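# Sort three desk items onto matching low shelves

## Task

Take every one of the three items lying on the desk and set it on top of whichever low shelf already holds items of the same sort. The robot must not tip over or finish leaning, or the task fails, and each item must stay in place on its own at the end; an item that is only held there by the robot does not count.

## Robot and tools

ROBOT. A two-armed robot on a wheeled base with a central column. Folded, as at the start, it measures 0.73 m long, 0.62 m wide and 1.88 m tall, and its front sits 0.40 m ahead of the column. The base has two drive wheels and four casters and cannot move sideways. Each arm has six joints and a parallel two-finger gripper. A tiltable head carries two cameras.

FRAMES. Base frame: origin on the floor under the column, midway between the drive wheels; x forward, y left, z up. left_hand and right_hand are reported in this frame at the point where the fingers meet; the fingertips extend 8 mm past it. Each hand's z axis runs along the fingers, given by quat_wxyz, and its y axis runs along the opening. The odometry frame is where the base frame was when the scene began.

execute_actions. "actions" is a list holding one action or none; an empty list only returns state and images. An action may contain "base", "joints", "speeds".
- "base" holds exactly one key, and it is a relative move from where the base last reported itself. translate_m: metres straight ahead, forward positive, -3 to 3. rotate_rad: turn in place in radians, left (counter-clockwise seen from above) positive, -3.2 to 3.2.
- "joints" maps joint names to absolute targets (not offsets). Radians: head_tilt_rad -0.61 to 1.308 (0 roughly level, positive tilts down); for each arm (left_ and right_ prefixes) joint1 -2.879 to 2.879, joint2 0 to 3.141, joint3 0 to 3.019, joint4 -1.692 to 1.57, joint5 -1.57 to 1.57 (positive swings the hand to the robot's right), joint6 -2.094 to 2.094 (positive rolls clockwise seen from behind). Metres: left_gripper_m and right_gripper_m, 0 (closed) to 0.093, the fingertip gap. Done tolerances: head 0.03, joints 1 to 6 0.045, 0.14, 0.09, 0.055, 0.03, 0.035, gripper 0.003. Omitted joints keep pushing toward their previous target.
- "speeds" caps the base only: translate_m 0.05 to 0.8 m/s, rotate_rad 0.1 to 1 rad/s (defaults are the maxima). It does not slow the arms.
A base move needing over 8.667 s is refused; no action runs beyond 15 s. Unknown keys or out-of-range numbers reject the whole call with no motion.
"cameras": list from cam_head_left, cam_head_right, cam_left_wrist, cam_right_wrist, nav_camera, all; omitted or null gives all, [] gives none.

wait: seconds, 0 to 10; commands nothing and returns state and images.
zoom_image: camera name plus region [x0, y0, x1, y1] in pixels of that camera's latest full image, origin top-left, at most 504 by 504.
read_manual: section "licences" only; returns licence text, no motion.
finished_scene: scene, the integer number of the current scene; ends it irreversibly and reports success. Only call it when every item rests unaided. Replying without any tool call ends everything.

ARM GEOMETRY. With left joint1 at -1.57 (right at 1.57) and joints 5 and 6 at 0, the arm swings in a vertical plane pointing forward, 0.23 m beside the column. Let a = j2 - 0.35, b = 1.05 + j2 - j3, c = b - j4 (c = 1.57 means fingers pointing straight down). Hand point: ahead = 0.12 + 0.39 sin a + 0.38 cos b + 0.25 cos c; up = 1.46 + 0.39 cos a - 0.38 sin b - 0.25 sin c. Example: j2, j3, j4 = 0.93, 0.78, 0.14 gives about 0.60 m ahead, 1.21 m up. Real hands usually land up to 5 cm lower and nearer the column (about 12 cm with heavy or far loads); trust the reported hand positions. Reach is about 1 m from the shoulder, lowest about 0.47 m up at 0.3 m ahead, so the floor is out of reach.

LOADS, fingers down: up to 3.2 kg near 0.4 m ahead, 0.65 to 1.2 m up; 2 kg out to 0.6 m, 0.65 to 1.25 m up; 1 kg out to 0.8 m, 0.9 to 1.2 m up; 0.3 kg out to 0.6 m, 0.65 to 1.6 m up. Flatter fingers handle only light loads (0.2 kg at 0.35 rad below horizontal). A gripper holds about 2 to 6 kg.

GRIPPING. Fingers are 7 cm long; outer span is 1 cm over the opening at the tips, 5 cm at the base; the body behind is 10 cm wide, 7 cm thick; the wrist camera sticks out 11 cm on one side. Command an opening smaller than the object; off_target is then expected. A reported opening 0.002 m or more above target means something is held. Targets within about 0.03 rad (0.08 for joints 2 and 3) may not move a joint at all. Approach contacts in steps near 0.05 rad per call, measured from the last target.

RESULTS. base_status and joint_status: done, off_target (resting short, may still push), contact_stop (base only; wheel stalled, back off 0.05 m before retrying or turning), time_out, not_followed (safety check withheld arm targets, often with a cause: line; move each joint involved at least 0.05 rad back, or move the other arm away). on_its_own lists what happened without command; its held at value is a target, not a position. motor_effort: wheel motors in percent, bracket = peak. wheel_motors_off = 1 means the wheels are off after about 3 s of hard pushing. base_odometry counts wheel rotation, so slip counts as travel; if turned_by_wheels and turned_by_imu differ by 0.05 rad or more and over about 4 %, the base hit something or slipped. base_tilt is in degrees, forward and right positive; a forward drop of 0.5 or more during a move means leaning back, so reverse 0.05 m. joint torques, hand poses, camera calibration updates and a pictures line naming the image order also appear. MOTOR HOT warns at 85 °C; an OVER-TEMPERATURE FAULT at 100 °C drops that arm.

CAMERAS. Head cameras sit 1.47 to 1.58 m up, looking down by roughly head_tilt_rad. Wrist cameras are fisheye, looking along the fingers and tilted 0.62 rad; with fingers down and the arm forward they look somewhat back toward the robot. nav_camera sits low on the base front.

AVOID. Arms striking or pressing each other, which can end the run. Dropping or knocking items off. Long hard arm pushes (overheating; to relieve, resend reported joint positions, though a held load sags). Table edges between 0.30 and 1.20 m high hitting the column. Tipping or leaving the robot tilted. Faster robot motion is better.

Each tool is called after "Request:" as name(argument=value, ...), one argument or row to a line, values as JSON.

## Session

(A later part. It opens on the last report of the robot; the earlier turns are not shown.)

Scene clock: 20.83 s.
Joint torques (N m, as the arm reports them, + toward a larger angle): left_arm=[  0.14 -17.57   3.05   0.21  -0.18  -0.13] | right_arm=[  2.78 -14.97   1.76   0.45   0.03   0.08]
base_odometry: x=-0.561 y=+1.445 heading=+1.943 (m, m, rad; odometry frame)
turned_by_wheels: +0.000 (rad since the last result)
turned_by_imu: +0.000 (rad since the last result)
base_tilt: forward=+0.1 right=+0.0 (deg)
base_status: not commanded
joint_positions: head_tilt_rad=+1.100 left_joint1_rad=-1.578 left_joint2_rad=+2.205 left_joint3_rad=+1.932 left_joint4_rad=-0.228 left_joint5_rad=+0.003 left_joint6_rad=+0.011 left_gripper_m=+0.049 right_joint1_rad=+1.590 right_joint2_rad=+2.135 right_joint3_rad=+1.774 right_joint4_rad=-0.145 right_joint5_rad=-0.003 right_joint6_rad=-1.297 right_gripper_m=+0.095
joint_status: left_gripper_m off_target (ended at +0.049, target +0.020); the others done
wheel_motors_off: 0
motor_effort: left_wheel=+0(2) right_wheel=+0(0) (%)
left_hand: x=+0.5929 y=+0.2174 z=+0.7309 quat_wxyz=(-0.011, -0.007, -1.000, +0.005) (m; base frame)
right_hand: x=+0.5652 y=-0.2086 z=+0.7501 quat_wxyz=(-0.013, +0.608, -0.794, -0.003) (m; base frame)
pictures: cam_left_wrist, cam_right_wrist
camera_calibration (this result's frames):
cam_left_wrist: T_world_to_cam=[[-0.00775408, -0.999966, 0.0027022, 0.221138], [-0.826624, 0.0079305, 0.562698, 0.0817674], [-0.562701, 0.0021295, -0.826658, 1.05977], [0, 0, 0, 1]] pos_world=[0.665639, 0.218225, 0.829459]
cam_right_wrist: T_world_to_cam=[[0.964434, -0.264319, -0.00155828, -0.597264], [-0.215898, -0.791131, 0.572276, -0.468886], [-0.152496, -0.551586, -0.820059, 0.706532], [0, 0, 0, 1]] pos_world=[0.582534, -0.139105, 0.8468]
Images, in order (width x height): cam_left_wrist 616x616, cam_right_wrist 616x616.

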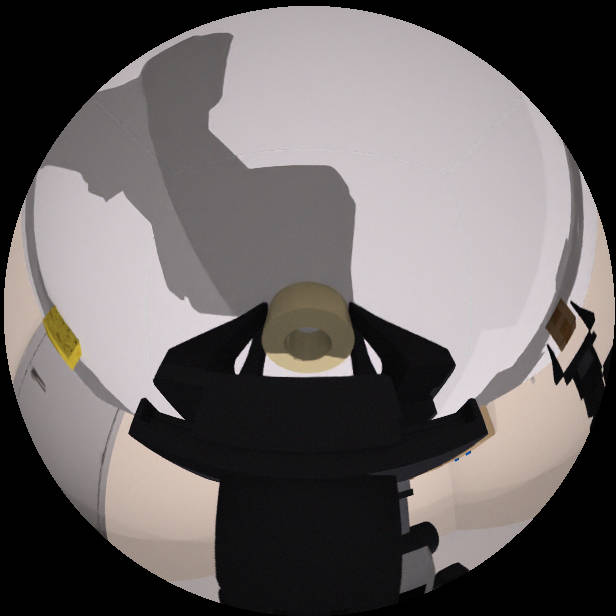

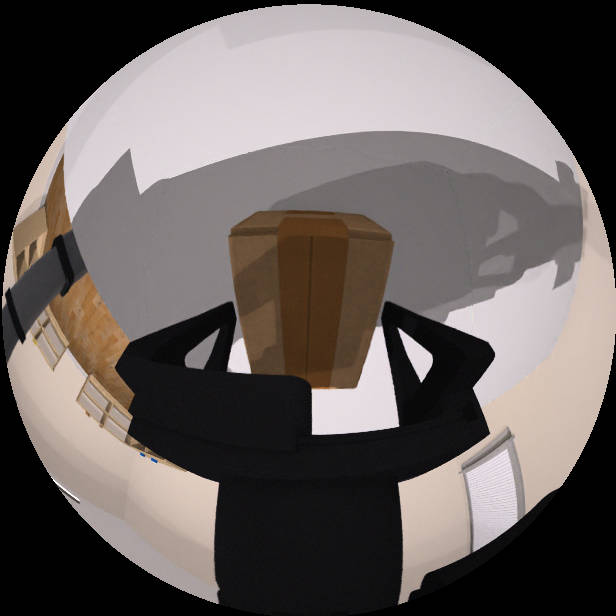

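Request:
execute_actions(
  actions=[
    {"joints":{"right_gripper_m":0.02}},
  ],
  cameras=[],
)

Request:
execute_actions(
  actions=[
    {"joints":{"left_joint2_rad":1.85,"left_joint3_rad":1.5,"left_joint4_rad":-0.17,"right_joint2_rad":1.85,"right_joint3_rad":1.5,"right_joint4_rad":-0.17,"head_tilt_rad":0.6}},
  ],
  cameras=[],
)

Request:
execute_actions(
  actions=[
    {"base":{"translate_m":-0.3}},
  ],
  cameras=[],
)

Request:
execute_actions(
  actions=[
    {"base":{"rotate_rad":-2.72}},
  ],
  cameras=[],
)

Request:
execute_actions(
  actions=[
    {"base":{"translate_m":2.0}},
  ],
  cameras=["cam_head_left","nav_camera"],
)

Scene clock: 22.30 s.
Joint torques (N m, as the arm reports them, + toward a larger angle): left_arm=[  0.68 -18.16   2.87  -0.02  -0.14  -0.16] | right_arm=[  2.69 -14.85   1.75   0.54   0.03   0.1 ]
base_odometry: x=-0.561 y=+1.445 heading=+1.943 (m, m, rad; odometry frame)
turned_by_wheels: +0.000 (rad since the last result)
turned_by_imu: +0.000 (rad since the last result)
base_tilt: forward=+0.1 right=-0.1 (deg)
base_status: not commanded
joint_positions: head_tilt_rad=+1.100 left_joint1_rad=-1.578 left_joint2_rad=+2.205 left_joint3_rad=+1.932 left_joint4_rad=-0.228 left_joint5_rad=+0.003 left_joint6_rad=+0.011 left_gripper_m=+0.049 right_joint1_rad=+1.590 right_joint2_rad=+2.135 right_joint3_rad=+1.774 right_joint4_rad=-0.145 right_joint5_rad=-0.003 right_joint6_rad=-1.297 right_gripper_m=+0.059
joint_status: right_gripper_m off_target (ended at +0.059, target +0.020)
wheel_motors_off: 0
motor_effort: left_wheel=+0(1) right_wheel=+0(0) (%)
left_hand: x=+0.5929 y=+0.2174 z=+0.7309 quat_wxyz=(-0.011, -0.007, -1.000, +0.005) (m; base frame)
right_hand: x=+0.5652 y=-0.2086 z=+0.7501 quat_wxyz=(-0.013, +0.608, -0.794, -0.003) (m; base frame)
pictures: none
No camera images: the call's "cameras" was empty. Leave "cameras" out to get every camera's image.

Scene clock: 23.70 s.
Joint torques (N m, as the arm reports them, + toward a larger angle): left_arm=[  0.66 -17.29   1.77   0.99  -0.18  -0.12] | right_arm=[  2.75 -15.69   1.77   0.2    0.03   0.09]
base_odometry: x=-0.561 y=+1.445 heading=+1.943 (m, m, rad; odometry frame)
turned_by_wheels: +0.000 (rad since the last result)
turned_by_imu: +0.000 (rad since the last result)
base_tilt: forward=+0.1 right=-0.1 (deg)
base_status: not commanded
joint_positions: head_tilt_rad=+0.618 left_joint1_rad=-1.578 left_joint2_rad=+1.828 left_joint3_rad=+1.502 left_joint4_rad=-0.181 left_joint5_rad=+0.003 left_joint6_rad=+0.011 left_gripper_m=+0.049 right_joint1_rad=+1.590 right_joint2_rad=+1.846 right_joint3_rad=+1.500 right_joint4_rad=-0.166 right_joint5_rad=-0.003 right_joint6_rad=-1.297 right_gripper_m=+0.059
joint_status: all done
wheel_motors_off: 0
motor_effort: left_wheel=+1(1) right_wheel=+1(1) (%)
left_hand: x=+0.5860 y=+0.2184 z=+0.8701 quat_wxyz=(-0.008, -0.007, -1.000, +0.005) (m; base frame)
right_hand: x=+0.5782 y=-0.2103 z=+0.8618 quat_wxyz=(-0.011, +0.608, -0.794, -0.004) (m; base frame)
pictures: none
No camera images: the call's "cameras" was empty. Leave "cameras" out to get every camera's image.

Scene clock: 25.80 s.
Joint torques (N m, as the arm reports them, + toward a larger angle): left_arm=[  0.91 -17.04   2.2    1.14  -0.18  -0.14] | right_arm=[  2.29 -15.69   2.15   0.15   0.05   0.09]
base_odometry: x=-0.451 y=+1.166 heading=+1.945 (m, m, rad; odometry frame)
turned_by_wheels: +0.002 (rad since the last result)
turned_by_imu: +0.004 (rad since the last result)
base_tilt: forward=+0.1 right=+0.0 (deg)
base_status: done
joint_positions: head_tilt_rad=+0.617 left_joint1_rad=-1.578 left_joint2_rad=+1.832 left_joint3_rad=+1.495 left_joint4_rad=-0.181 left_joint5_rad=+0.003 left_joint6_rad=+0.011 left_gripper_m=+0.049 right_joint1_rad=+1.590 right_joint2_rad=+1.850 right_joint3_rad=+1.495 right_joint4_rad=-0.166 right_joint5_rad=-0.003 right_joint6_rad=-1.297 right_gripper_m=+0.059
joint_status: not commanded
wheel_motors_off: 0
motor_effort: left_wheel=+2(45) right_wheel=-1(29) (%)
left_hand: x=+0.5796 y=+0.2189 z=+0.8676 quat_wxyz=(-0.003, -0.007, -1.000, +0.004) (m; base frame)
right_hand: x=+0.5721 y=-0.2101 z=+0.8595 quat_wxyz=(-0.007, +0.608, -0.794, -0.007) (m; base frame)
pictures: none
No camera images: the call's "cameras" was empty. Leave "cameras" out to get every camera's image.

Scene clock: 30.20 s.
Joint torques (N m, as the arm reports them, + toward a larger angle): left_arm=[ -0.36 -15.77   2.18   1.03  -0.15  -0.12] | right_arm=[  2.13 -16.43   1.9    0.2    0.02   0.09]
base_odometry: x=-0.451 y=+1.166 heading=-0.773 (m, m, rad; odometry frame)
turned_by_wheels: -2.718 (rad since the last result)
turned_by_imu: -2.722 (rad since the last result)
base_tilt: forward=+0.1 right=-0.1 (deg)
base_status: done
joint_positions: head_tilt_rad=+0.617 left_joint1_rad=-1.570 left_joint2_rad=+1.832 left_joint3_rad=+1.496 left_joint4_rad=-0.181 left_joint5_rad=+0.002 left_joint6_rad=+0.011 left_gripper_m=+0.049 right_joint1_rad=+1.597 right_joint2_rad=+1.850 right_joint3_rad=+1.498 right_joint4_rad=-0.166 right_joint5_rad=-0.003 right_joint6_rad=-1.297 right_gripper_m=+0.059
joint_status: not commanded
wheel_motors_off: 0
motor_effort: left_wheel=+8(50) right_wheel=-7(41) (%)
left_hand: x=+0.5798 y=+0.2252 z=+0.8676 quat_wxyz=(-0.003, -0.005, -1.000, +0.000) (m; base frame)
right_hand: x=+0.5742 y=-0.2045 z=+0.8599 quat_wxyz=(-0.010, +0.609, -0.793, -0.009) (m; base frame)
pictures: none
No camera images: the call's "cameras" was empty. Leave "cameras" out to get every camera's image.

Scene clock: 34.77 s.
Joint torques (N m, as the arm reports them, + toward a larger angle): left_arm=[  0.67 -16.99   1.75   1.24  -0.18  -0.16] | right_arm=[  2.4  -15.97   1.62   0.19   0.03   0.1 ]
base_odometry: x=+0.980 y=-0.231 heading=-0.772 (m, m, rad; odometry frame)
turned_by_wheels: +0.001 (rad since the last result)
turned_by_imu: -0.009 (rad since the last result)
base_tilt: forward=+0.2 right=-0.1 (deg)
base_status: done
joint_positions: head_tilt_rad=+0.617 left_joint1_rad=-1.570 left_joint2_rad=+1.834 left_joint3_rad=+1.497 left_joint4_rad=-0.181 left_joint5_rad=+0.002 left_joint6_rad=+0.011 left_gripper_m=+0.049 right_joint1_rad=+1.597 right_joint2_rad=+1.851 right_joint3_rad=+1.498 right_joint4_rad=-0.166 right_joint5_rad=-0.003 right_joint6_rad=-1.297 right_gripper_m=+0.059
joint_status: not commanded
wheel_motors_off: 0
motor_effort: left_wheel=+2(61) right_wheel=-1(36) (%)
left_hand: x=+0.5799 y=+0.2252 z=+0.8670 quat_wxyz=(-0.003, -0.005, -1.000, +0.000) (m; base frame)
right_hand: x=+0.5738 y=-0.2045 z=+0.8594 quat_wxyz=(-0.010, +0.609, -0.793, -0.009) (m; base frame)
pictures: cam_head_left, nav_camera
camera_calibration (this result's frames):
cam_head_left: T_world_to_cam=[[-0.0538073, -0.997226, 0.0514314, -0.0310952], [-0.614514, -0.00752822, -0.78887, 1.24053], [0.787069, -0.0740523, -0.612404, 0.837823], [0, 0, 0, 1]] pos_world=[0.101225, 0.0403727, 1.4933]
Images, in order (width x height): cam_head_left 896x504, nav_camera 896x504.

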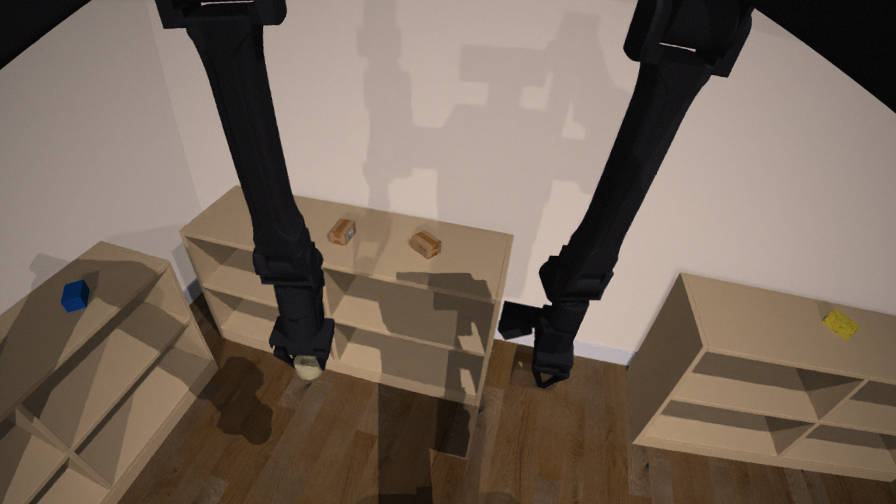

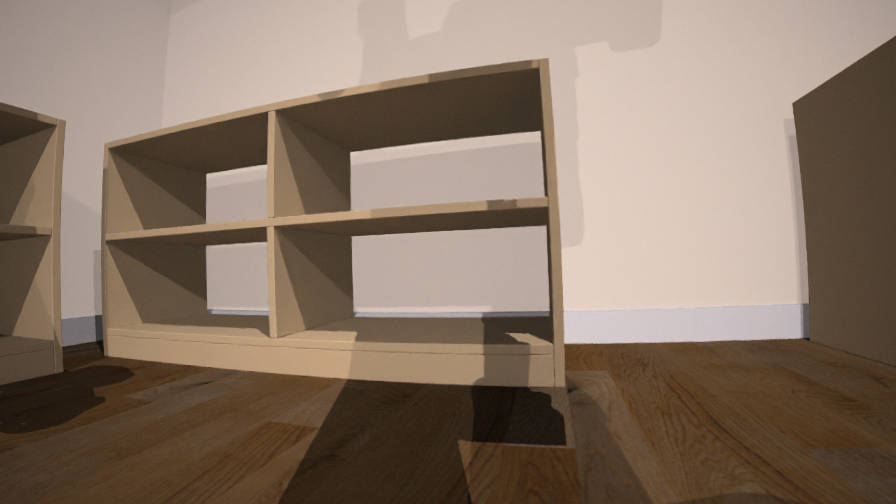

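Request:
execute_actions(
  actions=[
    {"base":{"rotate_rad":0.08}},
  ],
  cameras=[],
)

Request:
execute_actions(
  actions=[
    {"base":{"translate_m":0.53},"joints":{"head_tilt_rad":1.1,"right_joint2_rad":2.14,"right_joint3_rad":1.79,"right_joint6_rad":-1.2}},
  ],
  cameras=["cam_head_left","cam_right_wrist"],
)

Scene clock: 36.27 s.
Joint torques (N m, as the arm reports them, + toward a larger angle): left_arm=[  0.29 -16.3    1.94   0.85  -0.16  -0.13] | right_arm=[  1.98 -16.37   1.75   0.2    0.01   0.09]
base_odometry: x=+0.980 y=-0.231 heading=-0.694 (m, m, rad; odometry frame)
turned_by_wheels: +0.078 (rad since the last result)
turned_by_imu: +0.080 (rad since the last result)
base_tilt: forward=+0.2 right=+0.0 (deg)
base_status: done
joint_positions: head_tilt_rad=+0.617 left_joint1_rad=-1.567 left_joint2_rad=+1.834 left_joint3_rad=+1.497 left_joint4_rad=-0.181 left_joint5_rad=+0.002 left_joint6_rad=+0.011 left_gripper_m=+0.049 right_joint1_rad=+1.602 right_joint2_rad=+1.851 right_joint3_rad=+1.498 right_joint4_rad=-0.166 right_joint5_rad=-0.003 right_joint6_rad=-1.297 right_gripper_m=+0.059
joint_status: not commanded
wheel_motors_off: 0
motor_effort: left_wheel=-1(37) right_wheel=+3(24) (%)
left_hand: x=+0.5799 y=+0.2273 z=+0.8670 quat_wxyz=(-0.003, -0.004, -1.000, -0.001) (m; base frame)
right_hand: x=+0.5737 y=-0.2013 z=+0.8595 quat_wxyz=(-0.011, +0.610, -0.792, -0.011) (m; base frame)
pictures: none
No camera images: the call's "cameras" was empty. Leave "cameras" out to get every camera's image.

Scene clock: 38.77 s.
Joint torques (N m, as the arm reports them, + toward a larger angle): left_arm=[  0.02 -15.88   1.74   0.97  -0.11  -0.16] | right_arm=[  1.99 -15.01   1.59   0.23   0.03   0.1 ]
base_odometry: x=+1.388 y=-0.570 heading=-0.694 (m, m, rad; odometry frame)
turned_by_wheels: +0.000 (rad since the last result)
turned_by_imu: -0.002 (rad since the last result)
base_tilt: forward=+0.1 right=+0.0 (deg)
base_status: done
joint_positions: head_tilt_rad=+1.100 left_joint1_rad=-1.567 left_joint2_rad=+1.834 left_joint3_rad=+1.501 left_joint4_rad=-0.181 left_joint5_rad=+0.002 left_joint6_rad=+0.011 left_gripper_m=+0.049 right_joint1_rad=+1.602 right_joint2_rad=+2.133 right_joint3_rad=+1.793 right_joint4_rad=-0.168 right_joint5_rad=-0.003 right_joint6_rad=-1.207 right_gripper_m=+0.059
joint_status: all done
wheel_motors_off: 0
motor_effort: left_wheel=-1(49) right_wheel=+1(33) (%)
left_hand: x=+0.5820 y=+0.2273 z=+0.8671 quat_wxyz=(-0.005, -0.004, -1.000, -0.001) (m; base frame)
right_hand: x=+0.5729 y=-0.1985 z=+0.7526 quat_wxyz=(-0.015, +0.574, -0.819, -0.008) (m; base frame)
pictures: cam_head_left, cam_right_wrist
camera_calibration (this result's frames):
cam_head_left: T_world_to_cam=[[-0.0237802, -0.997226, 0.070533, -0.0620131], [-0.910511, -0.00752822, -0.413416, 0.67713], [0.4128, -0.0740523, -0.907806, 1.31146], [0, 0, 0, 1]] pos_world=[0.0736903, 0.0403727, 1.47486]
cam_right_wrist: T_world_to_cam=[[0.938956, -0.343926, -0.00872148, -0.597839], [-0.27938, -0.777041, 0.564051, -0.415242], [-0.200769, -0.527183, -0.825694, 0.752083], [0, 0, 0, 1]] pos_world=[0.596329, -0.131788, 0.849994]
Images, in order (width x height): cam_head_left 896x504, cam_right_wrist 616x616.

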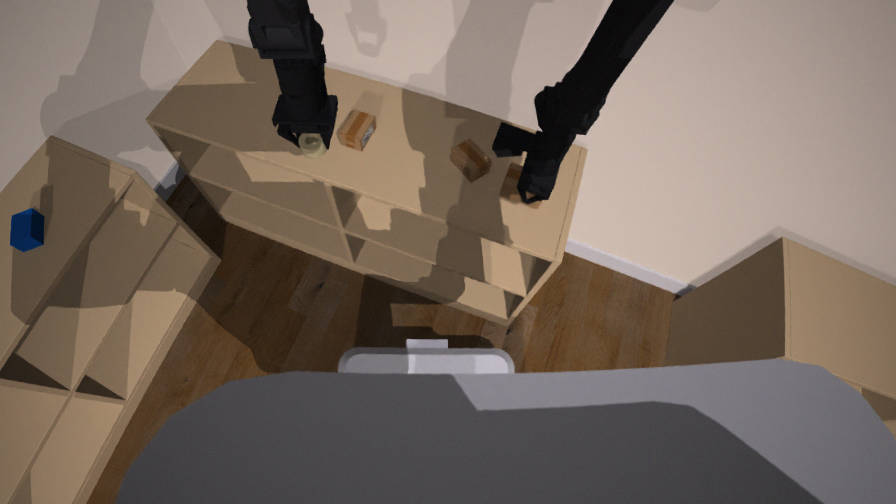

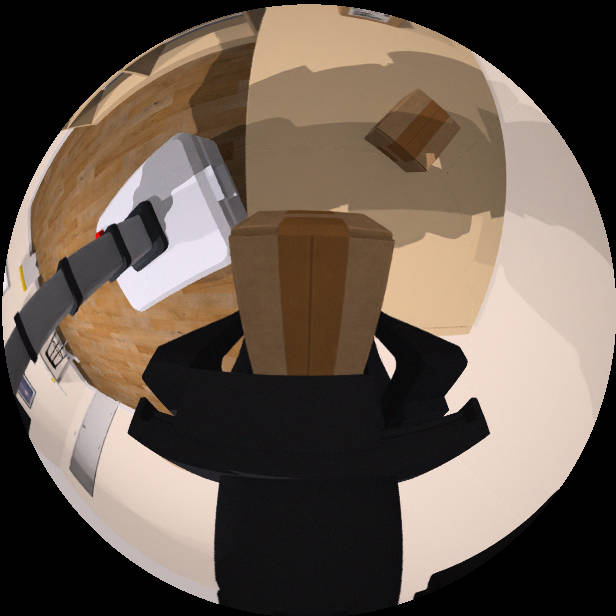

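Request:
execute_actions(
  actions=[
    {"base":{"translate_m":0.05},"joints":{"right_joint2_rad":2.377,"right_joint3_rad":2.197,"right_joint4_rad":-0.34}},
  ],
  cameras=["cam_head_right","cam_right_wrist"],
)

Scene clock: 40.27 s.
Joint torques (N m, as the arm reports them, + toward a larger angle): left_arm=[ -0.23 -16.7    1.5    1.09  -0.16  -0.17] | right_arm=[  2.37 -15.82   3.97   0.05   0.03   0.1 ]
base_odometry: x=+1.426 y=-0.602 heading=-0.694 (m, m, rad; odometry frame)
turned_by_wheels: +0.000 (rad since the last result)
turned_by_imu: +0.000 (rad since the last result)
base_tilt: forward=+0.1 right=+0.0 (deg)
base_status: done
joint_positions: head_tilt_rad=+1.100 left_joint1_rad=-1.567 left_joint2_rad=+1.835 left_joint3_rad=+1.500 left_joint4_rad=-0.181 left_joint5_rad=+0.002 left_joint6_rad=+0.011 left_gripper_m=+0.049 right_joint1_rad=+1.602 right_joint2_rad=+2.380 right_joint3_rad=+2.186 right_joint4_rad=-0.331 right_joint5_rad=-0.003 right_joint6_rad=-1.207 right_gripper_m=+0.059
joint_status: all done
wheel_motors_off: 0
motor_effort: left_wheel=+0(39) right_wheel=+1(32) (%)
left_hand: x=+0.5806 y=+0.2273 z=+0.8666 quat_wxyz=(-0.004, -0.004, -1.000, -0.001) (m; base frame)
right_hand: x=+0.5912 y=-0.1962 z=+0.6775 quat_wxyz=(-0.008, +0.574, -0.819, -0.013) (m; base frame)
pictures: cam_head_right, cam_right_wrist
camera_calibration (this result's frames):
cam_head_right: T_world_to_cam=[[-0.00844813, -0.996289, 0.085651, -0.164811], [-0.908743, -0.028093, -0.41641, 0.684511], [0.417272, -0.0813526, -0.905133, 1.30806], [0, 0, 0, 1]] pos_world=[0.0748341, -0.0385549, 1.48313]
cam_right_wrist: T_world_to_cam=[[0.938827, -0.3435, -0.0247406, -0.603841], [-0.269303, -0.777017, 0.568964, -0.375274], [-0.214663, -0.527496, -0.82199, 0.700577], [0, 0, 0, 1]] pos_world=[0.616228, -0.129463, 0.774445]
Images, in order (width x height): cam_head_right 896x504, cam_right_wrist 616x616.

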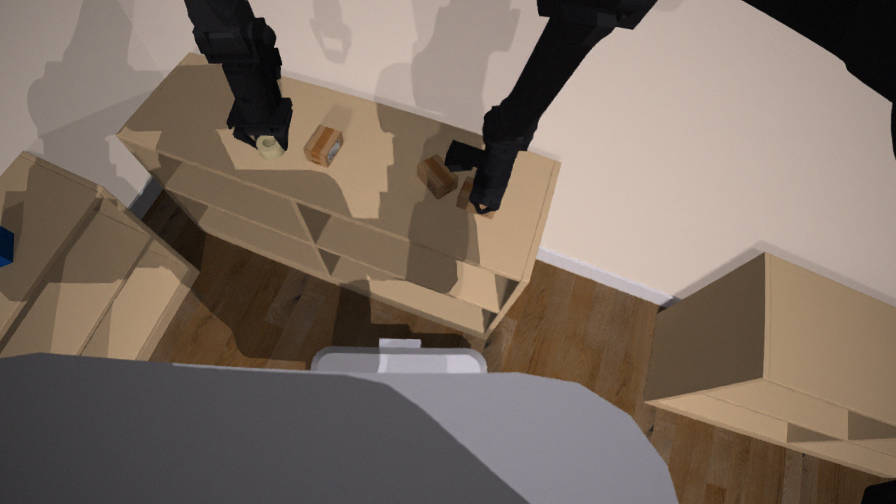

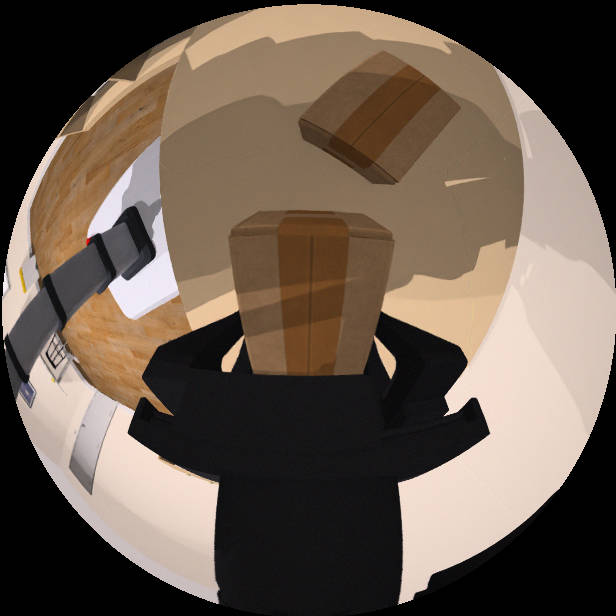

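Request:
execute_actions(
  actions=[
    {"joints":{"right_joint1_rad":1.56}},
  ],
  cameras=[],
)

Request:
execute_actions(
  actions=[
    {"joints":{"right_joint2_rad":2.47,"right_joint3_rad":2.325,"right_joint4_rad":-0.375}},
  ],
  cameras=["cam_head_right","cam_right_wrist"],
)

Scene clock: 41.53 s.
Joint torques (N m, as the arm reports them, + toward a larger angle): left_arm=[  0.07 -16.7    1.75   1.05  -0.14  -0.18] | right_arm=[  1.77 -16.49   4.15  -0.07   0.04   0.12]
base_odometry: x=+1.426 y=-0.602 heading=-0.694 (m, m, rad; odometry frame)
turned_by_wheels: +0.000 (rad since the last result)
turned_by_imu: +0.000 (rad since the last result)
base_tilt: forward=+0.1 right=+0.0 (deg)
base_status: not commanded
joint_positions: head_tilt_rad=+1.100 left_joint1_rad=-1.567 left_joint2_rad=+1.835 left_joint3_rad=+1.500 left_joint4_rad=-0.181 left_joint5_rad=+0.002 left_joint6_rad=+0.011 left_gripper_m=+0.049 right_joint1_rad=+1.560 right_joint2_rad=+2.380 right_joint3_rad=+2.186 right_joint4_rad=-0.331 right_joint5_rad=-0.003 right_joint6_rad=-1.207 right_gripper_m=+0.059
joint_status: all done
wheel_motors_off: 0
motor_effort: left_wheel=-1(1) right_wheel=+1(0) (%)
left_hand: x=+0.5806 y=+0.2273 z=+0.8666 quat_wxyz=(-0.004, -0.004, -1.000, -0.001) (m; base frame)
right_hand: x=+0.5913 y=-0.2352 z=+0.6771 quat_wxyz=(+0.002, +0.565, -0.825, +0.002) (m; base frame)
pictures: none
No camera images: the call's "cameras" was empty. Leave "cameras" out to get every camera's image.

Scene clock: 42.37 s.
Joint torques (N m, as the arm reports them, + toward a larger angle): left_arm=[  0.44 -17.35   1.92   0.99  -0.13  -0.16] | right_arm=[  1.18 -15.8    5.02  -0.02   0.04   0.11]
base_odometry: x=+1.426 y=-0.602 heading=-0.694 (m, m, rad; odometry frame)
turned_by_wheels: +0.000 (rad since the last result)
turned_by_imu: +0.000 (rad since the last result)
base_tilt: forward=+0.1 right=+0.0 (deg)
base_status: not commanded
joint_positions: head_tilt_rad=+1.100 left_joint1_rad=-1.567 left_joint2_rad=+1.835 left_joint3_rad=+1.500 left_joint4_rad=-0.181 left_joint5_rad=+0.002 left_joint6_rad=+0.011 left_gripper_m=+0.049 right_joint1_rad=+1.560 right_joint2_rad=+2.472 right_joint3_rad=+2.308 right_joint4_rad=-0.365 right_joint5_rad=-0.003 right_joint6_rad=-1.207 right_gripper_m=+0.059
joint_status: all done
wheel_motors_off: 0
motor_effort: left_wheel=-1(0) right_wheel=+1(0) (%)
left_hand: x=+0.5806 y=+0.2273 z=+0.8666 quat_wxyz=(-0.004, -0.004, -1.000, -0.001) (m; base frame)
right_hand: x=+0.5837 y=-0.2354 z=+0.6500 quat_wxyz=(+0.004, +0.565, -0.825, +0.001) (m; base frame)
pictures: cam_head_right, cam_right_wrist
camera_calibration (this result's frames):
cam_head_right: T_world_to_cam=[[-0.00844812, -0.996289, 0.085651, -0.164811], [-0.908743, -0.028093, -0.41641, 0.684511], [0.417271, -0.0813526, -0.905133, 1.30806], [0, 0, 0, 1]] pos_world=[0.0748341, -0.0385549, 1.48313]
cam_right_wrist: T_world_to_cam=[[0.931333, -0.363826, -0.0158037, -0.617226], [-0.282849, -0.750017, 0.597889, -0.396681], [-0.22938, -0.552364, -0.801423, 0.645039], [0, 0, 0, 1]] pos_world=[0.610602, -0.165784, 0.744366]
Images, in order (width x height): cam_head_right 896x504, cam_right_wrist 616x616.

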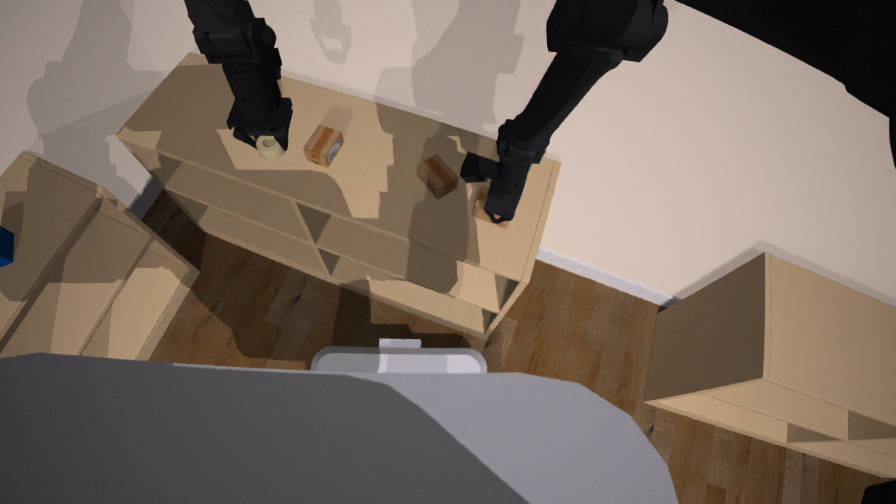

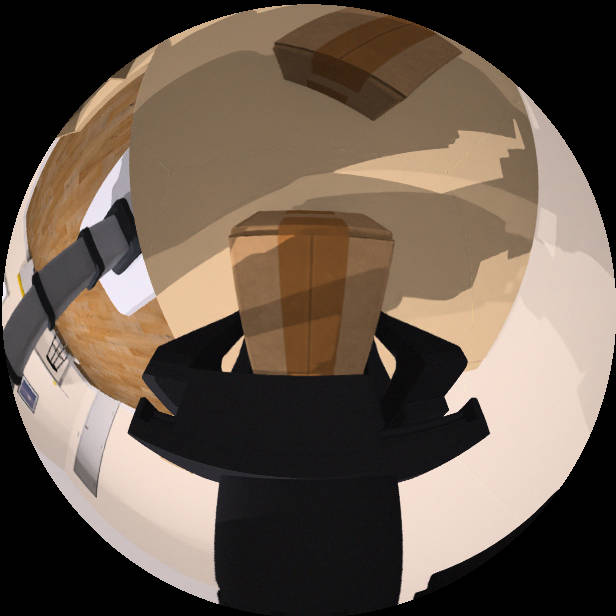

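No contact yet; lower further.

Request:
execute_actions(
  actions=[
    {"joints":{"right_joint2_rad":2.52,"right_joint3_rad":2.385,"right_joint4_rad":-0.385}},
  ],
  cameras=["cam_right_wrist"],
)

Scene clock: 43.20 s.
Joint torques (N m, as the arm reports them, + toward a larger angle): left_arm=[  0.77 -17.67   1.7    0.98  -0.16  -0.09] | right_arm=[  1.35 -14.67   4.99   0.     0.07   0.09]
base_odometry: x=+1.426 y=-0.602 heading=-0.694 (m, m, rad; odometry frame)
turned_by_wheels: +0.000 (rad since the last result)
turned_by_imu: +0.000 (rad since the last result)
base_tilt: forward=+0.1 right=+0.0 (deg)
base_status: not commanded
joint_positions: head_tilt_rad=+1.100 left_joint1_rad=-1.567 left_joint2_rad=+1.835 left_joint3_rad=+1.500 left_joint4_rad=-0.181 left_joint5_rad=+0.002 left_joint6_rad=+0.011 left_gripper_m=+0.049 right_joint1_rad=+1.560 right_joint2_rad=+2.508 right_joint3_rad=+2.370 right_joint4_rad=-0.375 right_joint5_rad=-0.004 right_joint6_rad=-1.207 right_gripper_m=+0.059
joint_status: all done
wheel_motors_off: 0
motor_effort: left_wheel=-1(1) right_wheel=+1(1) (%)
left_hand: x=+0.5806 y=+0.2273 z=+0.8666 quat_wxyz=(-0.004, -0.004, -1.000, -0.001) (m; base frame)
right_hand: x=+0.5893 y=-0.2355 z=+0.6420 quat_wxyz=(-0.002, +0.565, -0.825, +0.005) (m; base frame)
pictures: cam_right_wrist
camera_calibration (this result's frames):
cam_right_wrist: T_world_to_cam=[[0.931383, -0.364037, -0.00134076, -0.631938], [-0.292338, -0.750127, 0.593168, -0.381766], [-0.216941, -0.552075, -0.805077, 0.634989], [0, 0, 0, 1]] pos_world=[0.614727, -0.165861, 0.736819]
Images, in order (width x height): cam_right_wrist 616x616.

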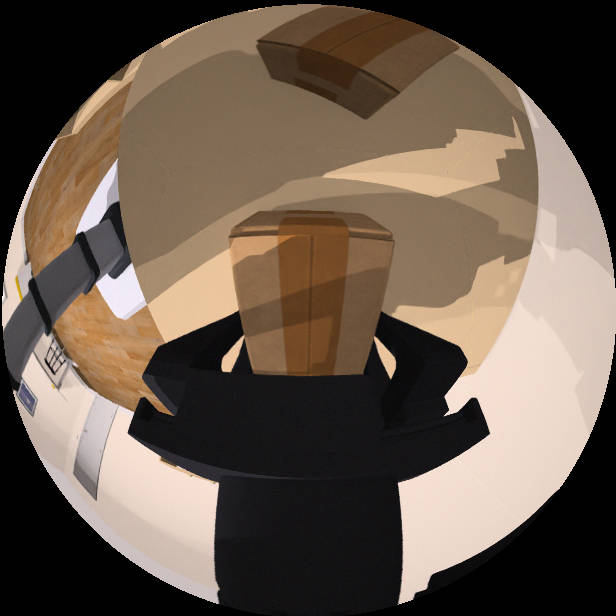

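Request:
execute_actions(
  actions=[
    {"joints":{"right_joint2_rad":2.56,"right_joint3_rad":2.41}},
  ],
  cameras=["cam_right_wrist"],
)

Scene clock: 43.83 s.
Joint torques (N m, as the arm reports them, + toward a larger angle): left_arm=[ -0.49 -17.09   1.74   1.17  -0.15  -0.17] | right_arm=[  1.18 -12.66   5.41   0.25   0.27   0.11]
base_odometry: x=+1.426 y=-0.602 heading=-0.694 (m, m, rad; odometry frame)
turned_by_wheels: +0.000 (rad since the last result)
turned_by_imu: +0.000 (rad since the last result)
base_tilt: forward=+0.1 right=-0.1 (deg)
base_status: not commanded
joint_positions: head_tilt_rad=+1.100 left_joint1_rad=-1.567 left_joint2_rad=+1.835 left_joint3_rad=+1.500 left_joint4_rad=-0.181 left_joint5_rad=+0.002 left_joint6_rad=+0.011 left_gripper_m=+0.049 right_joint1_rad=+1.560 right_joint2_rad=+2.517 right_joint3_rad=+2.393 right_joint4_rad=-0.381 right_joint5_rad=-0.008 right_joint6_rad=-1.207 right_gripper_m=+0.059
joint_status: all done
wheel_motors_off: 0
motor_effort: left_wheel=-1(1) right_wheel=+2(1) (%)
left_hand: x=+0.5806 y=+0.2273 z=+0.8666 quat_wxyz=(-0.004, -0.004, -1.000, -0.001) (m; base frame)
right_hand: x=+0.5940 y=-0.2347 z=+0.6411 quat_wxyz=(-0.007, +0.565, -0.825, +0.006) (m; base frame)
pictures: cam_right_wrist
camera_calibration (this result's frames):
cam_right_wrist: T_world_to_cam=[[0.931422, -0.363913, 0.00449365, -0.639786], [-0.296975, -0.752844, 0.587394, -0.373449], [-0.210377, -0.548447, -0.809288, 0.635318], [0, 0, 0, 1]] pos_world=[0.618662, -0.165536, 0.736393]
Images, in order (width x height): cam_right_wrist 616x616.

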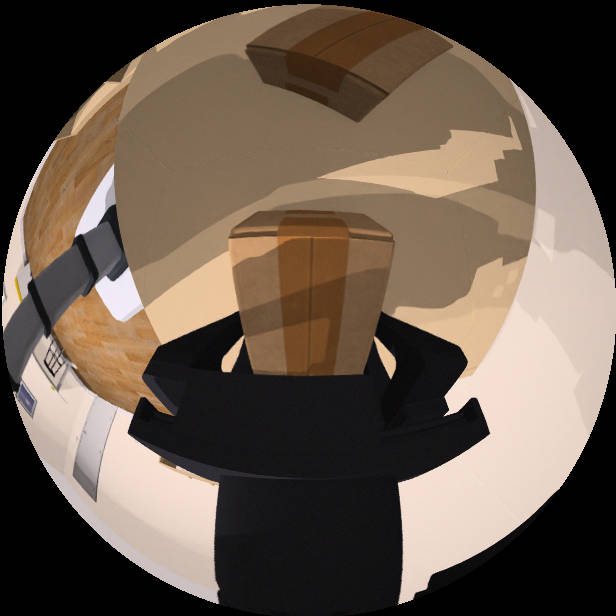

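Request:
execute_actions(
  actions=[
    {"joints":{"right_joint2_rad":2.51,"right_gripper_m":0.093}},
  ],
  cameras=[],
)

Request:
execute_actions(
  actions=[
    {"joints":{"right_joint2_rad":2.14,"right_joint3_rad":1.8,"right_joint4_rad":-0.18,"head_tilt_rad":0.5}},
  ],
  cameras=[],
)

Request:
execute_actions(
  actions=[
    {"base":{"translate_m":-0.3},"joints":{"right_joint2_rad":1.85,"right_joint3_rad":1.5}},
  ],
  cameras=["cam_head_left"],
)

Request:
execute_actions(
  actions=[
    {"base":{"rotate_rad":-1.95}},
  ],
  cameras=["cam_head_left"],
)

Scene clock: 45.03 s.
Joint torques (N m, as the arm reports them, + toward a larger angle): left_arm=[ -0.81 -17.2    1.63   1.19  -0.18  -0.14] | right_arm=[  1.77 -15.65   5.4    0.22   0.17   0.11]
base_odometry: x=+1.426 y=-0.602 heading=-0.694 (m, m, rad; odometry frame)
turned_by_wheels: +0.000 (rad since the last result)
turned_by_imu: +0.000 (rad since the last result)
base_tilt: forward=+0.2 right=+0.0 (deg)
base_status: not commanded
joint_positions: head_tilt_rad=+1.100 left_joint1_rad=-1.567 left_joint2_rad=+1.835 left_joint3_rad=+1.500 left_joint4_rad=-0.181 left_joint5_rad=+0.002 left_joint6_rad=+0.011 left_gripper_m=+0.049 right_joint1_rad=+1.560 right_joint2_rad=+2.515 right_joint3_rad=+2.393 right_joint4_rad=-0.381 right_joint5_rad=-0.007 right_joint6_rad=-1.207 right_gripper_m=+0.093
joint_status: all done
wheel_motors_off: 0
motor_effort: left_wheel=-1(1) right_wheel=+1(2) (%)
left_hand: x=+0.5806 y=+0.2273 z=+0.8666 quat_wxyz=(-0.004, -0.004, -1.000, -0.001) (m; base frame)
right_hand: x=+0.5955 y=-0.2350 z=+0.6420 quat_wxyz=(-0.007, +0.565, -0.825, +0.007) (m; base frame)
pictures: none
No camera images: the call's "cameras" was empty. Leave "cameras" out to get every camera's image.

Scene clock: 46.77 s.
Joint torques (N m, as the arm reports them, + toward a larger angle): left_arm=[ -0.28 -16.98   1.79   1.    -0.15  -0.13] | right_arm=[  1.52 -16.18   2.33   0.39   0.14   0.1 ]
base_odometry: x=+1.426 y=-0.602 heading=-0.694 (m, m, rad; odometry frame)
turned_by_wheels: +0.000 (rad since the last result)
turned_by_imu: +0.001 (rad since the last result)
base_tilt: forward=+0.1 right=+0.0 (deg)
base_status: not commanded
joint_positions: head_tilt_rad=+0.518 left_joint1_rad=-1.567 left_joint2_rad=+1.835 left_joint3_rad=+1.500 left_joint4_rad=-0.181 left_joint5_rad=+0.002 left_joint6_rad=+0.011 left_gripper_m=+0.049 right_joint1_rad=+1.560 right_joint2_rad=+2.151 right_joint3_rad=+1.791 right_joint4_rad=-0.182 right_joint5_rad=-0.006 right_joint6_rad=-1.207 right_gripper_m=+0.093
joint_status: all done
wheel_motors_off: 0
motor_effort: left_wheel=-1(1) right_wheel=+1(1) (%)
left_hand: x=+0.5806 y=+0.2273 z=+0.8666 quat_wxyz=(-0.004, -0.004, -1.000, -0.001) (m; base frame)
right_hand: x=+0.5551 y=-0.2339 z=+0.7441 quat_wxyz=(+0.009, +0.565, -0.825, -0.004) (m; base frame)
pictures: none
No camera images: the call's "cameras" was empty. Leave "cameras" out to get every camera's image.

Scene clock: 48.80 s.
Joint torques (N m, as the arm reports them, + toward a larger angle): left_arm=[ -1.05 -17.21   1.83   1.12  -0.06  -0.12] | right_arm=[  1.69 -15.94   2.34   0.42   0.16   0.1 ]
base_odometry: x=+1.196 y=-0.411 heading=-0.695 (m, m, rad; odometry frame)
turned_by_wheels: -0.001 (rad since the last result)
turned_by_imu: +0.001 (rad since the last result)
base_tilt: forward=+0.1 right=+0.0 (deg)
base_status: done
joint_positions: head_tilt_rad=+0.518 left_joint1_rad=-1.567 left_joint2_rad=+1.836 left_joint3_rad=+1.496 left_joint4_rad=-0.181 left_joint5_rad=+0.002 left_joint6_rad=+0.011 left_gripper_m=+0.049 right_joint1_rad=+1.560 right_joint2_rad=+1.858 right_joint3_rad=+1.492 right_joint4_rad=-0.182 right_joint5_rad=-0.006 right_joint6_rad=-1.207 right_gripper_m=+0.093
joint_status: all done
wheel_motors_off: 0
motor_effort: left_wheel=-2(39) right_wheel=+1(32) (%)
left_hand: x=+0.5776 y=+0.2273 z=+0.8658 quat_wxyz=(-0.001, -0.004, -1.000, -0.001) (m; base frame)
right_hand: x=+0.5617 y=-0.2329 z=+0.8558 quat_wxyz=(+0.011, +0.565, -0.825, -0.005) (m; base frame)
pictures: cam_head_left
camera_calibration (this result's frames):
cam_head_left: T_world_to_cam=[[-0.0586307, -0.997226, 0.0458568, -0.0222693], [-0.53347, -0.00752822, -0.845786, 1.32413], [0.843784, -0.0740523, -0.531549, 0.71047], [0, 0, 0, 1]] pos_world=[0.105593, 0.0403727, 1.4986]
Images, in order (width x height): cam_head_left 896x504.

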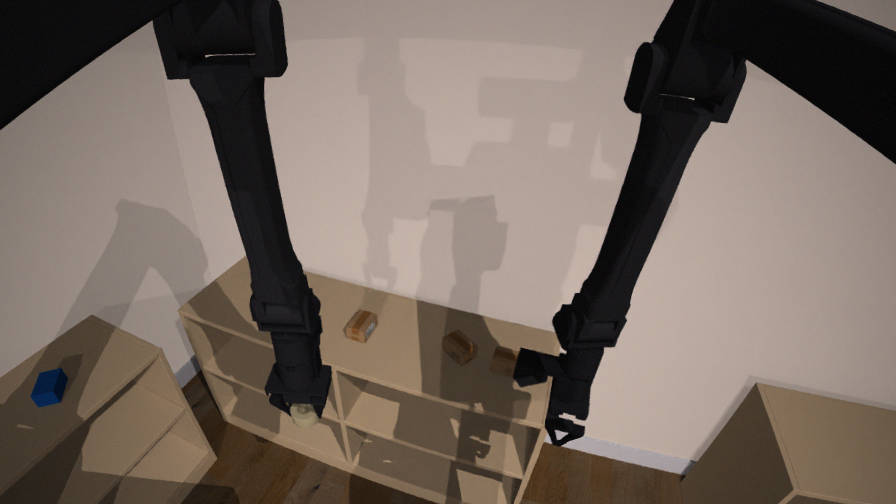

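Scene clock: 52.33 s.
Joint torques (N m, as the arm reports them, + toward a larger angle): left_arm=[ -0.08 -17.02   2.04   0.78  -0.16  -0.14] | right_arm=[  1.49 -16.03   1.74   0.36   0.13   0.09]
base_odometry: x=+1.196 y=-0.411 heading=-2.644 (m, m, rad; odometry frame)
turned_by_wheels: -1.949 (rad since the last result)
turned_by_imu: -1.953 (rad since the last result)
base_tilt: forward=+0.1 right=-0.1 (deg)
base_status: done
joint_positions: head_tilt_rad=+0.518 left_joint1_rad=-1.570 left_joint2_rad=+1.836 left_joint3_rad=+1.496 left_joint4_rad=-0.181 left_joint5_rad=+0.002 left_joint6_rad=+0.011 left_gripper_m=+0.049 right_joint1_rad=+1.557 right_joint2_rad=+1.857 right_joint3_rad=+1.499 right_joint4_rad=-0.182 right_joint5_rad=-0.005 right_joint6_rad=-1.207 right_gripper_m=+0.093
joint_status: not commanded
wheel_motors_off: 0
motor_effort: left_wheel=+8(42) right_wheel=-7(26) (%)
left_hand: x=+0.5776 y=+0.2252 z=+0.8658 quat_wxyz=(-0.001, -0.005, -1.000, +0.000) (m; base frame)
right_hand: x=+0.5669 y=-0.2348 z=+0.8569 quat_wxyz=(+0.009, +0.565, -0.825, -0.002) (m; base frame)
pictures: cam_head_left
camera_calibration (this result's frames):
cam_head_left: T_world_to_cam=[[-0.0586307, -0.997226, 0.0458568, -0.0222693], [-0.53347, -0.00752822, -0.845786, 1.32413], [0.843784, -0.0740523, -0.531549, 0.71047], [0, 0, 0, 1]] pos_world=[0.105593, 0.0403727, 1.4986]
Images, in order (width x height): cam_head_left 896x504.

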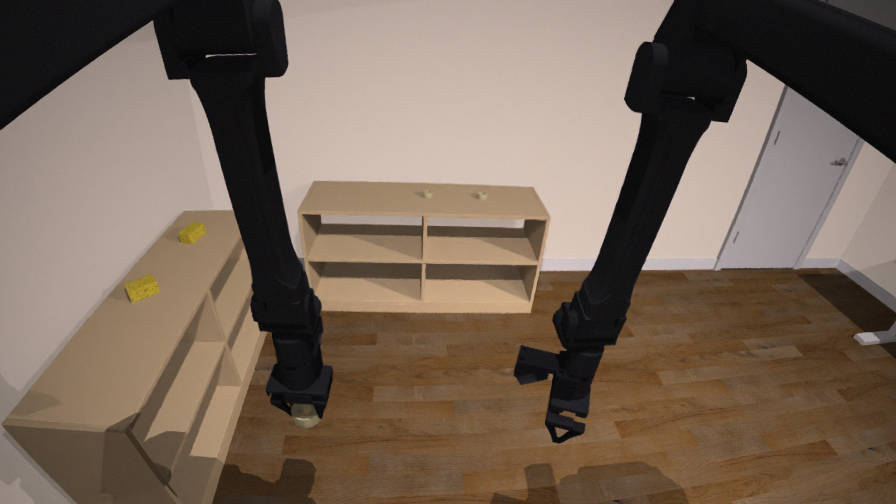

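Request:
execute_actions(
  actions=[
    {"base":{"translate_m":1.38},"joints":{"head_tilt_rad":1.1,"left_joint2_rad":2.377,"left_joint3_rad":2.197,"left_joint4_rad":-0.34}},
  ],
  cameras=["cam_head_left","cam_left_wrist"],
)

Scene clock: 56.40 s.
Joint torques (N m, as the arm reports them, + toward a larger angle): left_arm=[  0.2  -19.11   4.05   0.21  -0.24  -0.14] | right_arm=[  1.52 -16.24   1.75   0.37   0.12   0.09]
base_odometry: x=-0.017 y=-1.069 heading=-2.644 (m, m, rad; odometry frame)
turned_by_wheels: +0.000 (rad since the last result)
turned_by_imu: -0.006 (rad since the last result)
base_tilt: forward=+0.1 right=-0.1 (deg)
base_status: done
joint_positions: head_tilt_rad=+1.100 left_joint1_rad=-1.570 left_joint2_rad=+2.391 left_joint3_rad=+2.185 left_joint4_rad=-0.333 left_joint5_rad=+0.002 left_joint6_rad=+0.011 left_gripper_m=+0.049 right_joint1_rad=+1.557 right_joint2_rad=+1.855 right_joint3_rad=+1.499 right_joint4_rad=-0.182 right_joint5_rad=-0.005 right_joint6_rad=-1.207 right_gripper_m=+0.093
joint_status: all done
wheel_motors_off: 0
motor_effort: left_wheel=+1(58) right_wheel=+0(37) (%)
left_hand: x=+0.5820 y=+0.2254 z=+0.6720 quat_wxyz=(+0.007, -0.005, -1.000, +0.000) (m; base frame)
right_hand: x=+0.5680 y=-0.2348 z=+0.8577 quat_wxyz=(+0.008, +0.565, -0.825, -0.001) (m; base frame)
pictures: cam_head_left, cam_left_wrist
camera_calibration (this result's frames):
cam_head_left: T_world_to_cam=[[-0.0237738, -0.997226, 0.0705352, -0.0620168], [-0.910549, -0.00752822, -0.413333, 0.677005], [0.412718, -0.0740523, -0.907844, 1.31152], [0, 0, 0, 1]] pos_world=[0.0736844, 0.0403727, 1.47486]
cam_left_wrist: T_world_to_cam=[[-0.00352253, -0.999976, -0.00588775, 0.232541], [-0.805031, -0.000657071, 0.593232, 0.0746846], [-0.593222, 0.0068295, -0.80501, 1.00703], [0, 0, 0, 1]] pos_world=[0.658338, 0.225707, 0.767737]
Images, in order (width x height): cam_head_left 896x504, cam_left_wrist 616x616.

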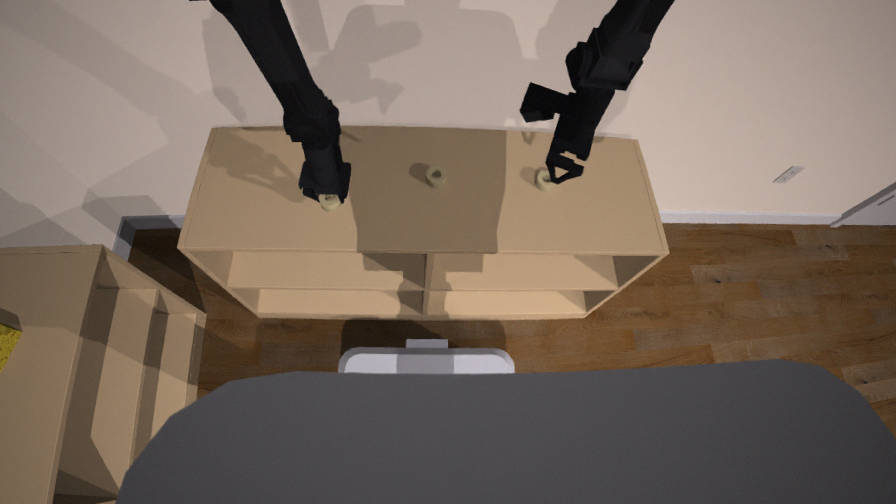

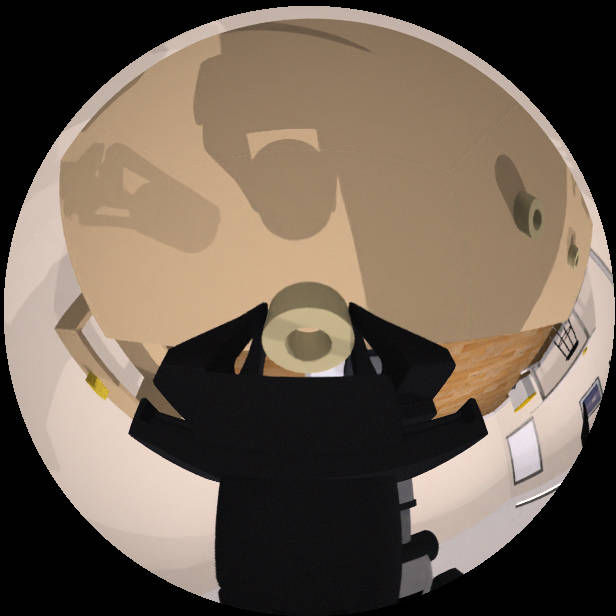

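Request:
execute_actions(
  actions=[
    {"base":{"translate_m":0.04},"joints":{"left_joint2_rad":2.54,"left_joint3_rad":2.415,"left_joint4_rad":-0.385}},
  ],
  cameras=["cam_left_wrist"],
)

Scene clock: 57.47 s.
Joint torques (N m, as the arm reports them, + toward a larger angle): left_arm=[  0.11 -16.74   5.82   0.03  -0.18  -0.11] | right_arm=[  1.56 -15.95   1.49   0.39   0.1    0.1 ]
base_odometry: x=-0.052 y=-1.088 heading=-2.643 (m, m, rad; odometry frame)
turned_by_wheels: +0.000 (rad since the last result)
turned_by_imu: +0.001 (rad since the last result)
base_tilt: forward=+0.2 right=-0.1 (deg)
base_status: done
joint_positions: head_tilt_rad=+1.100 left_joint1_rad=-1.570 left_joint2_rad=+2.519 left_joint3_rad=+2.392 left_joint4_rad=-0.374 left_joint5_rad=+0.002 left_joint6_rad=+0.011 left_gripper_m=+0.049 right_joint1_rad=+1.557 right_joint2_rad=+1.853 right_joint3_rad=+1.501 right_joint4_rad=-0.182 right_joint5_rad=-0.005 right_joint6_rad=-1.207 right_gripper_m=+0.093
joint_status: all done
wheel_motors_off: 0
motor_effort: left_wheel=+0(37) right_wheel=+0(29) (%)
left_hand: x=+0.5943 y=+0.2255 z=+0.6403 quat_wxyz=(-0.012, -0.005, -1.000, +0.000) (m; base frame)
right_hand: x=+0.5706 y=-0.2348 z=+0.8587 quat_wxyz=(+0.006, +0.565, -0.825, +0.000) (m; base frame)
pictures: cam_left_wrist
camera_calibration (this result's frames):
cam_left_wrist: T_world_to_cam=[[-0.00333761, -0.999976, -0.00604326, 0.232431], [-0.82707, -0.000636478, 0.562098, 0.136497], [-0.562088, 0.00687426, -0.827049, 0.984425], [0, 0, 0, 1]] pos_world=[0.667003, 0.225745, 0.738847]
Images, in order (width x height): cam_left_wrist 616x616.

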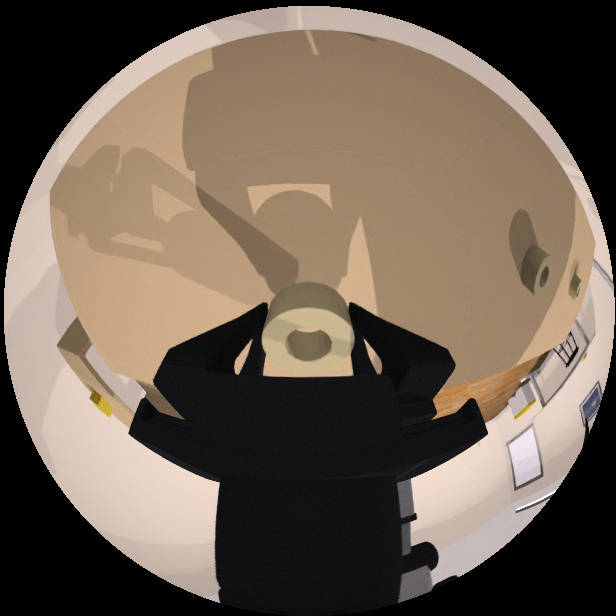

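Request:
execute_actions(
  actions=[
    {"joints":{"left_joint2_rad":2.59,"left_joint3_rad":2.44}},
  ],
  cameras=["cam_left_wrist"],
)

Scene clock: 58.50 s.
Joint torques (N m, as the arm reports them, + toward a larger angle): left_arm=[  0.06 -15.77   4.56   0.06  -0.16  -0.16] | right_arm=[  1.99 -15.95   1.59   0.29   0.12   0.1 ]
base_odometry: x=-0.052 y=-1.088 heading=-2.643 (m, m, rad; odometry frame)
turned_by_wheels: +0.000 (rad since the last result)
turned_by_imu: +0.000 (rad since the last result)
base_tilt: forward=+0.1 right=-0.1 (deg)
base_status: not commanded
joint_positions: head_tilt_rad=+1.100 left_joint1_rad=-1.570 left_joint2_rad=+2.571 left_joint3_rad=+2.427 left_joint4_rad=-0.374 left_joint5_rad=+0.003 left_joint6_rad=+0.010 left_gripper_m=+0.049 right_joint1_rad=+1.557 right_joint2_rad=+1.853 right_joint3_rad=+1.501 right_joint4_rad=-0.182 right_joint5_rad=-0.005 right_joint6_rad=-1.207 right_gripper_m=+0.093
joint_status: all done
wheel_motors_off: 0
motor_effort: left_wheel=+2(4) right_wheel=-1(3) (%)
left_hand: x=+0.5725 y=+0.2254 z=+0.6216 quat_wxyz=(-0.003, -0.005, -1.000, +0.001) (m; base frame)
right_hand: x=+0.5706 y=-0.2348 z=+0.8587 quat_wxyz=(+0.006, +0.565, -0.825, +0.000) (m; base frame)
pictures: cam_left_wrist
camera_calibration (this result's frames):
cam_left_wrist: T_world_to_cam=[[-0.00266179, -0.999983, -0.00520779, 0.231216], [-0.817519, -0.000823124, 0.575901, 0.114946], [-0.575896, 0.00579039, -0.817503, 0.958981], [0, 0, 0, 1]] pos_world=[0.646859, 0.225754, 0.718976]
Images, in order (width x height): cam_left_wrist 616x616.

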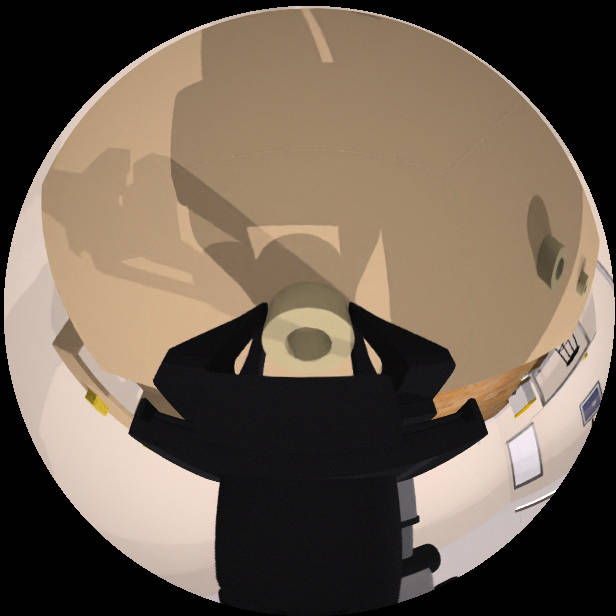

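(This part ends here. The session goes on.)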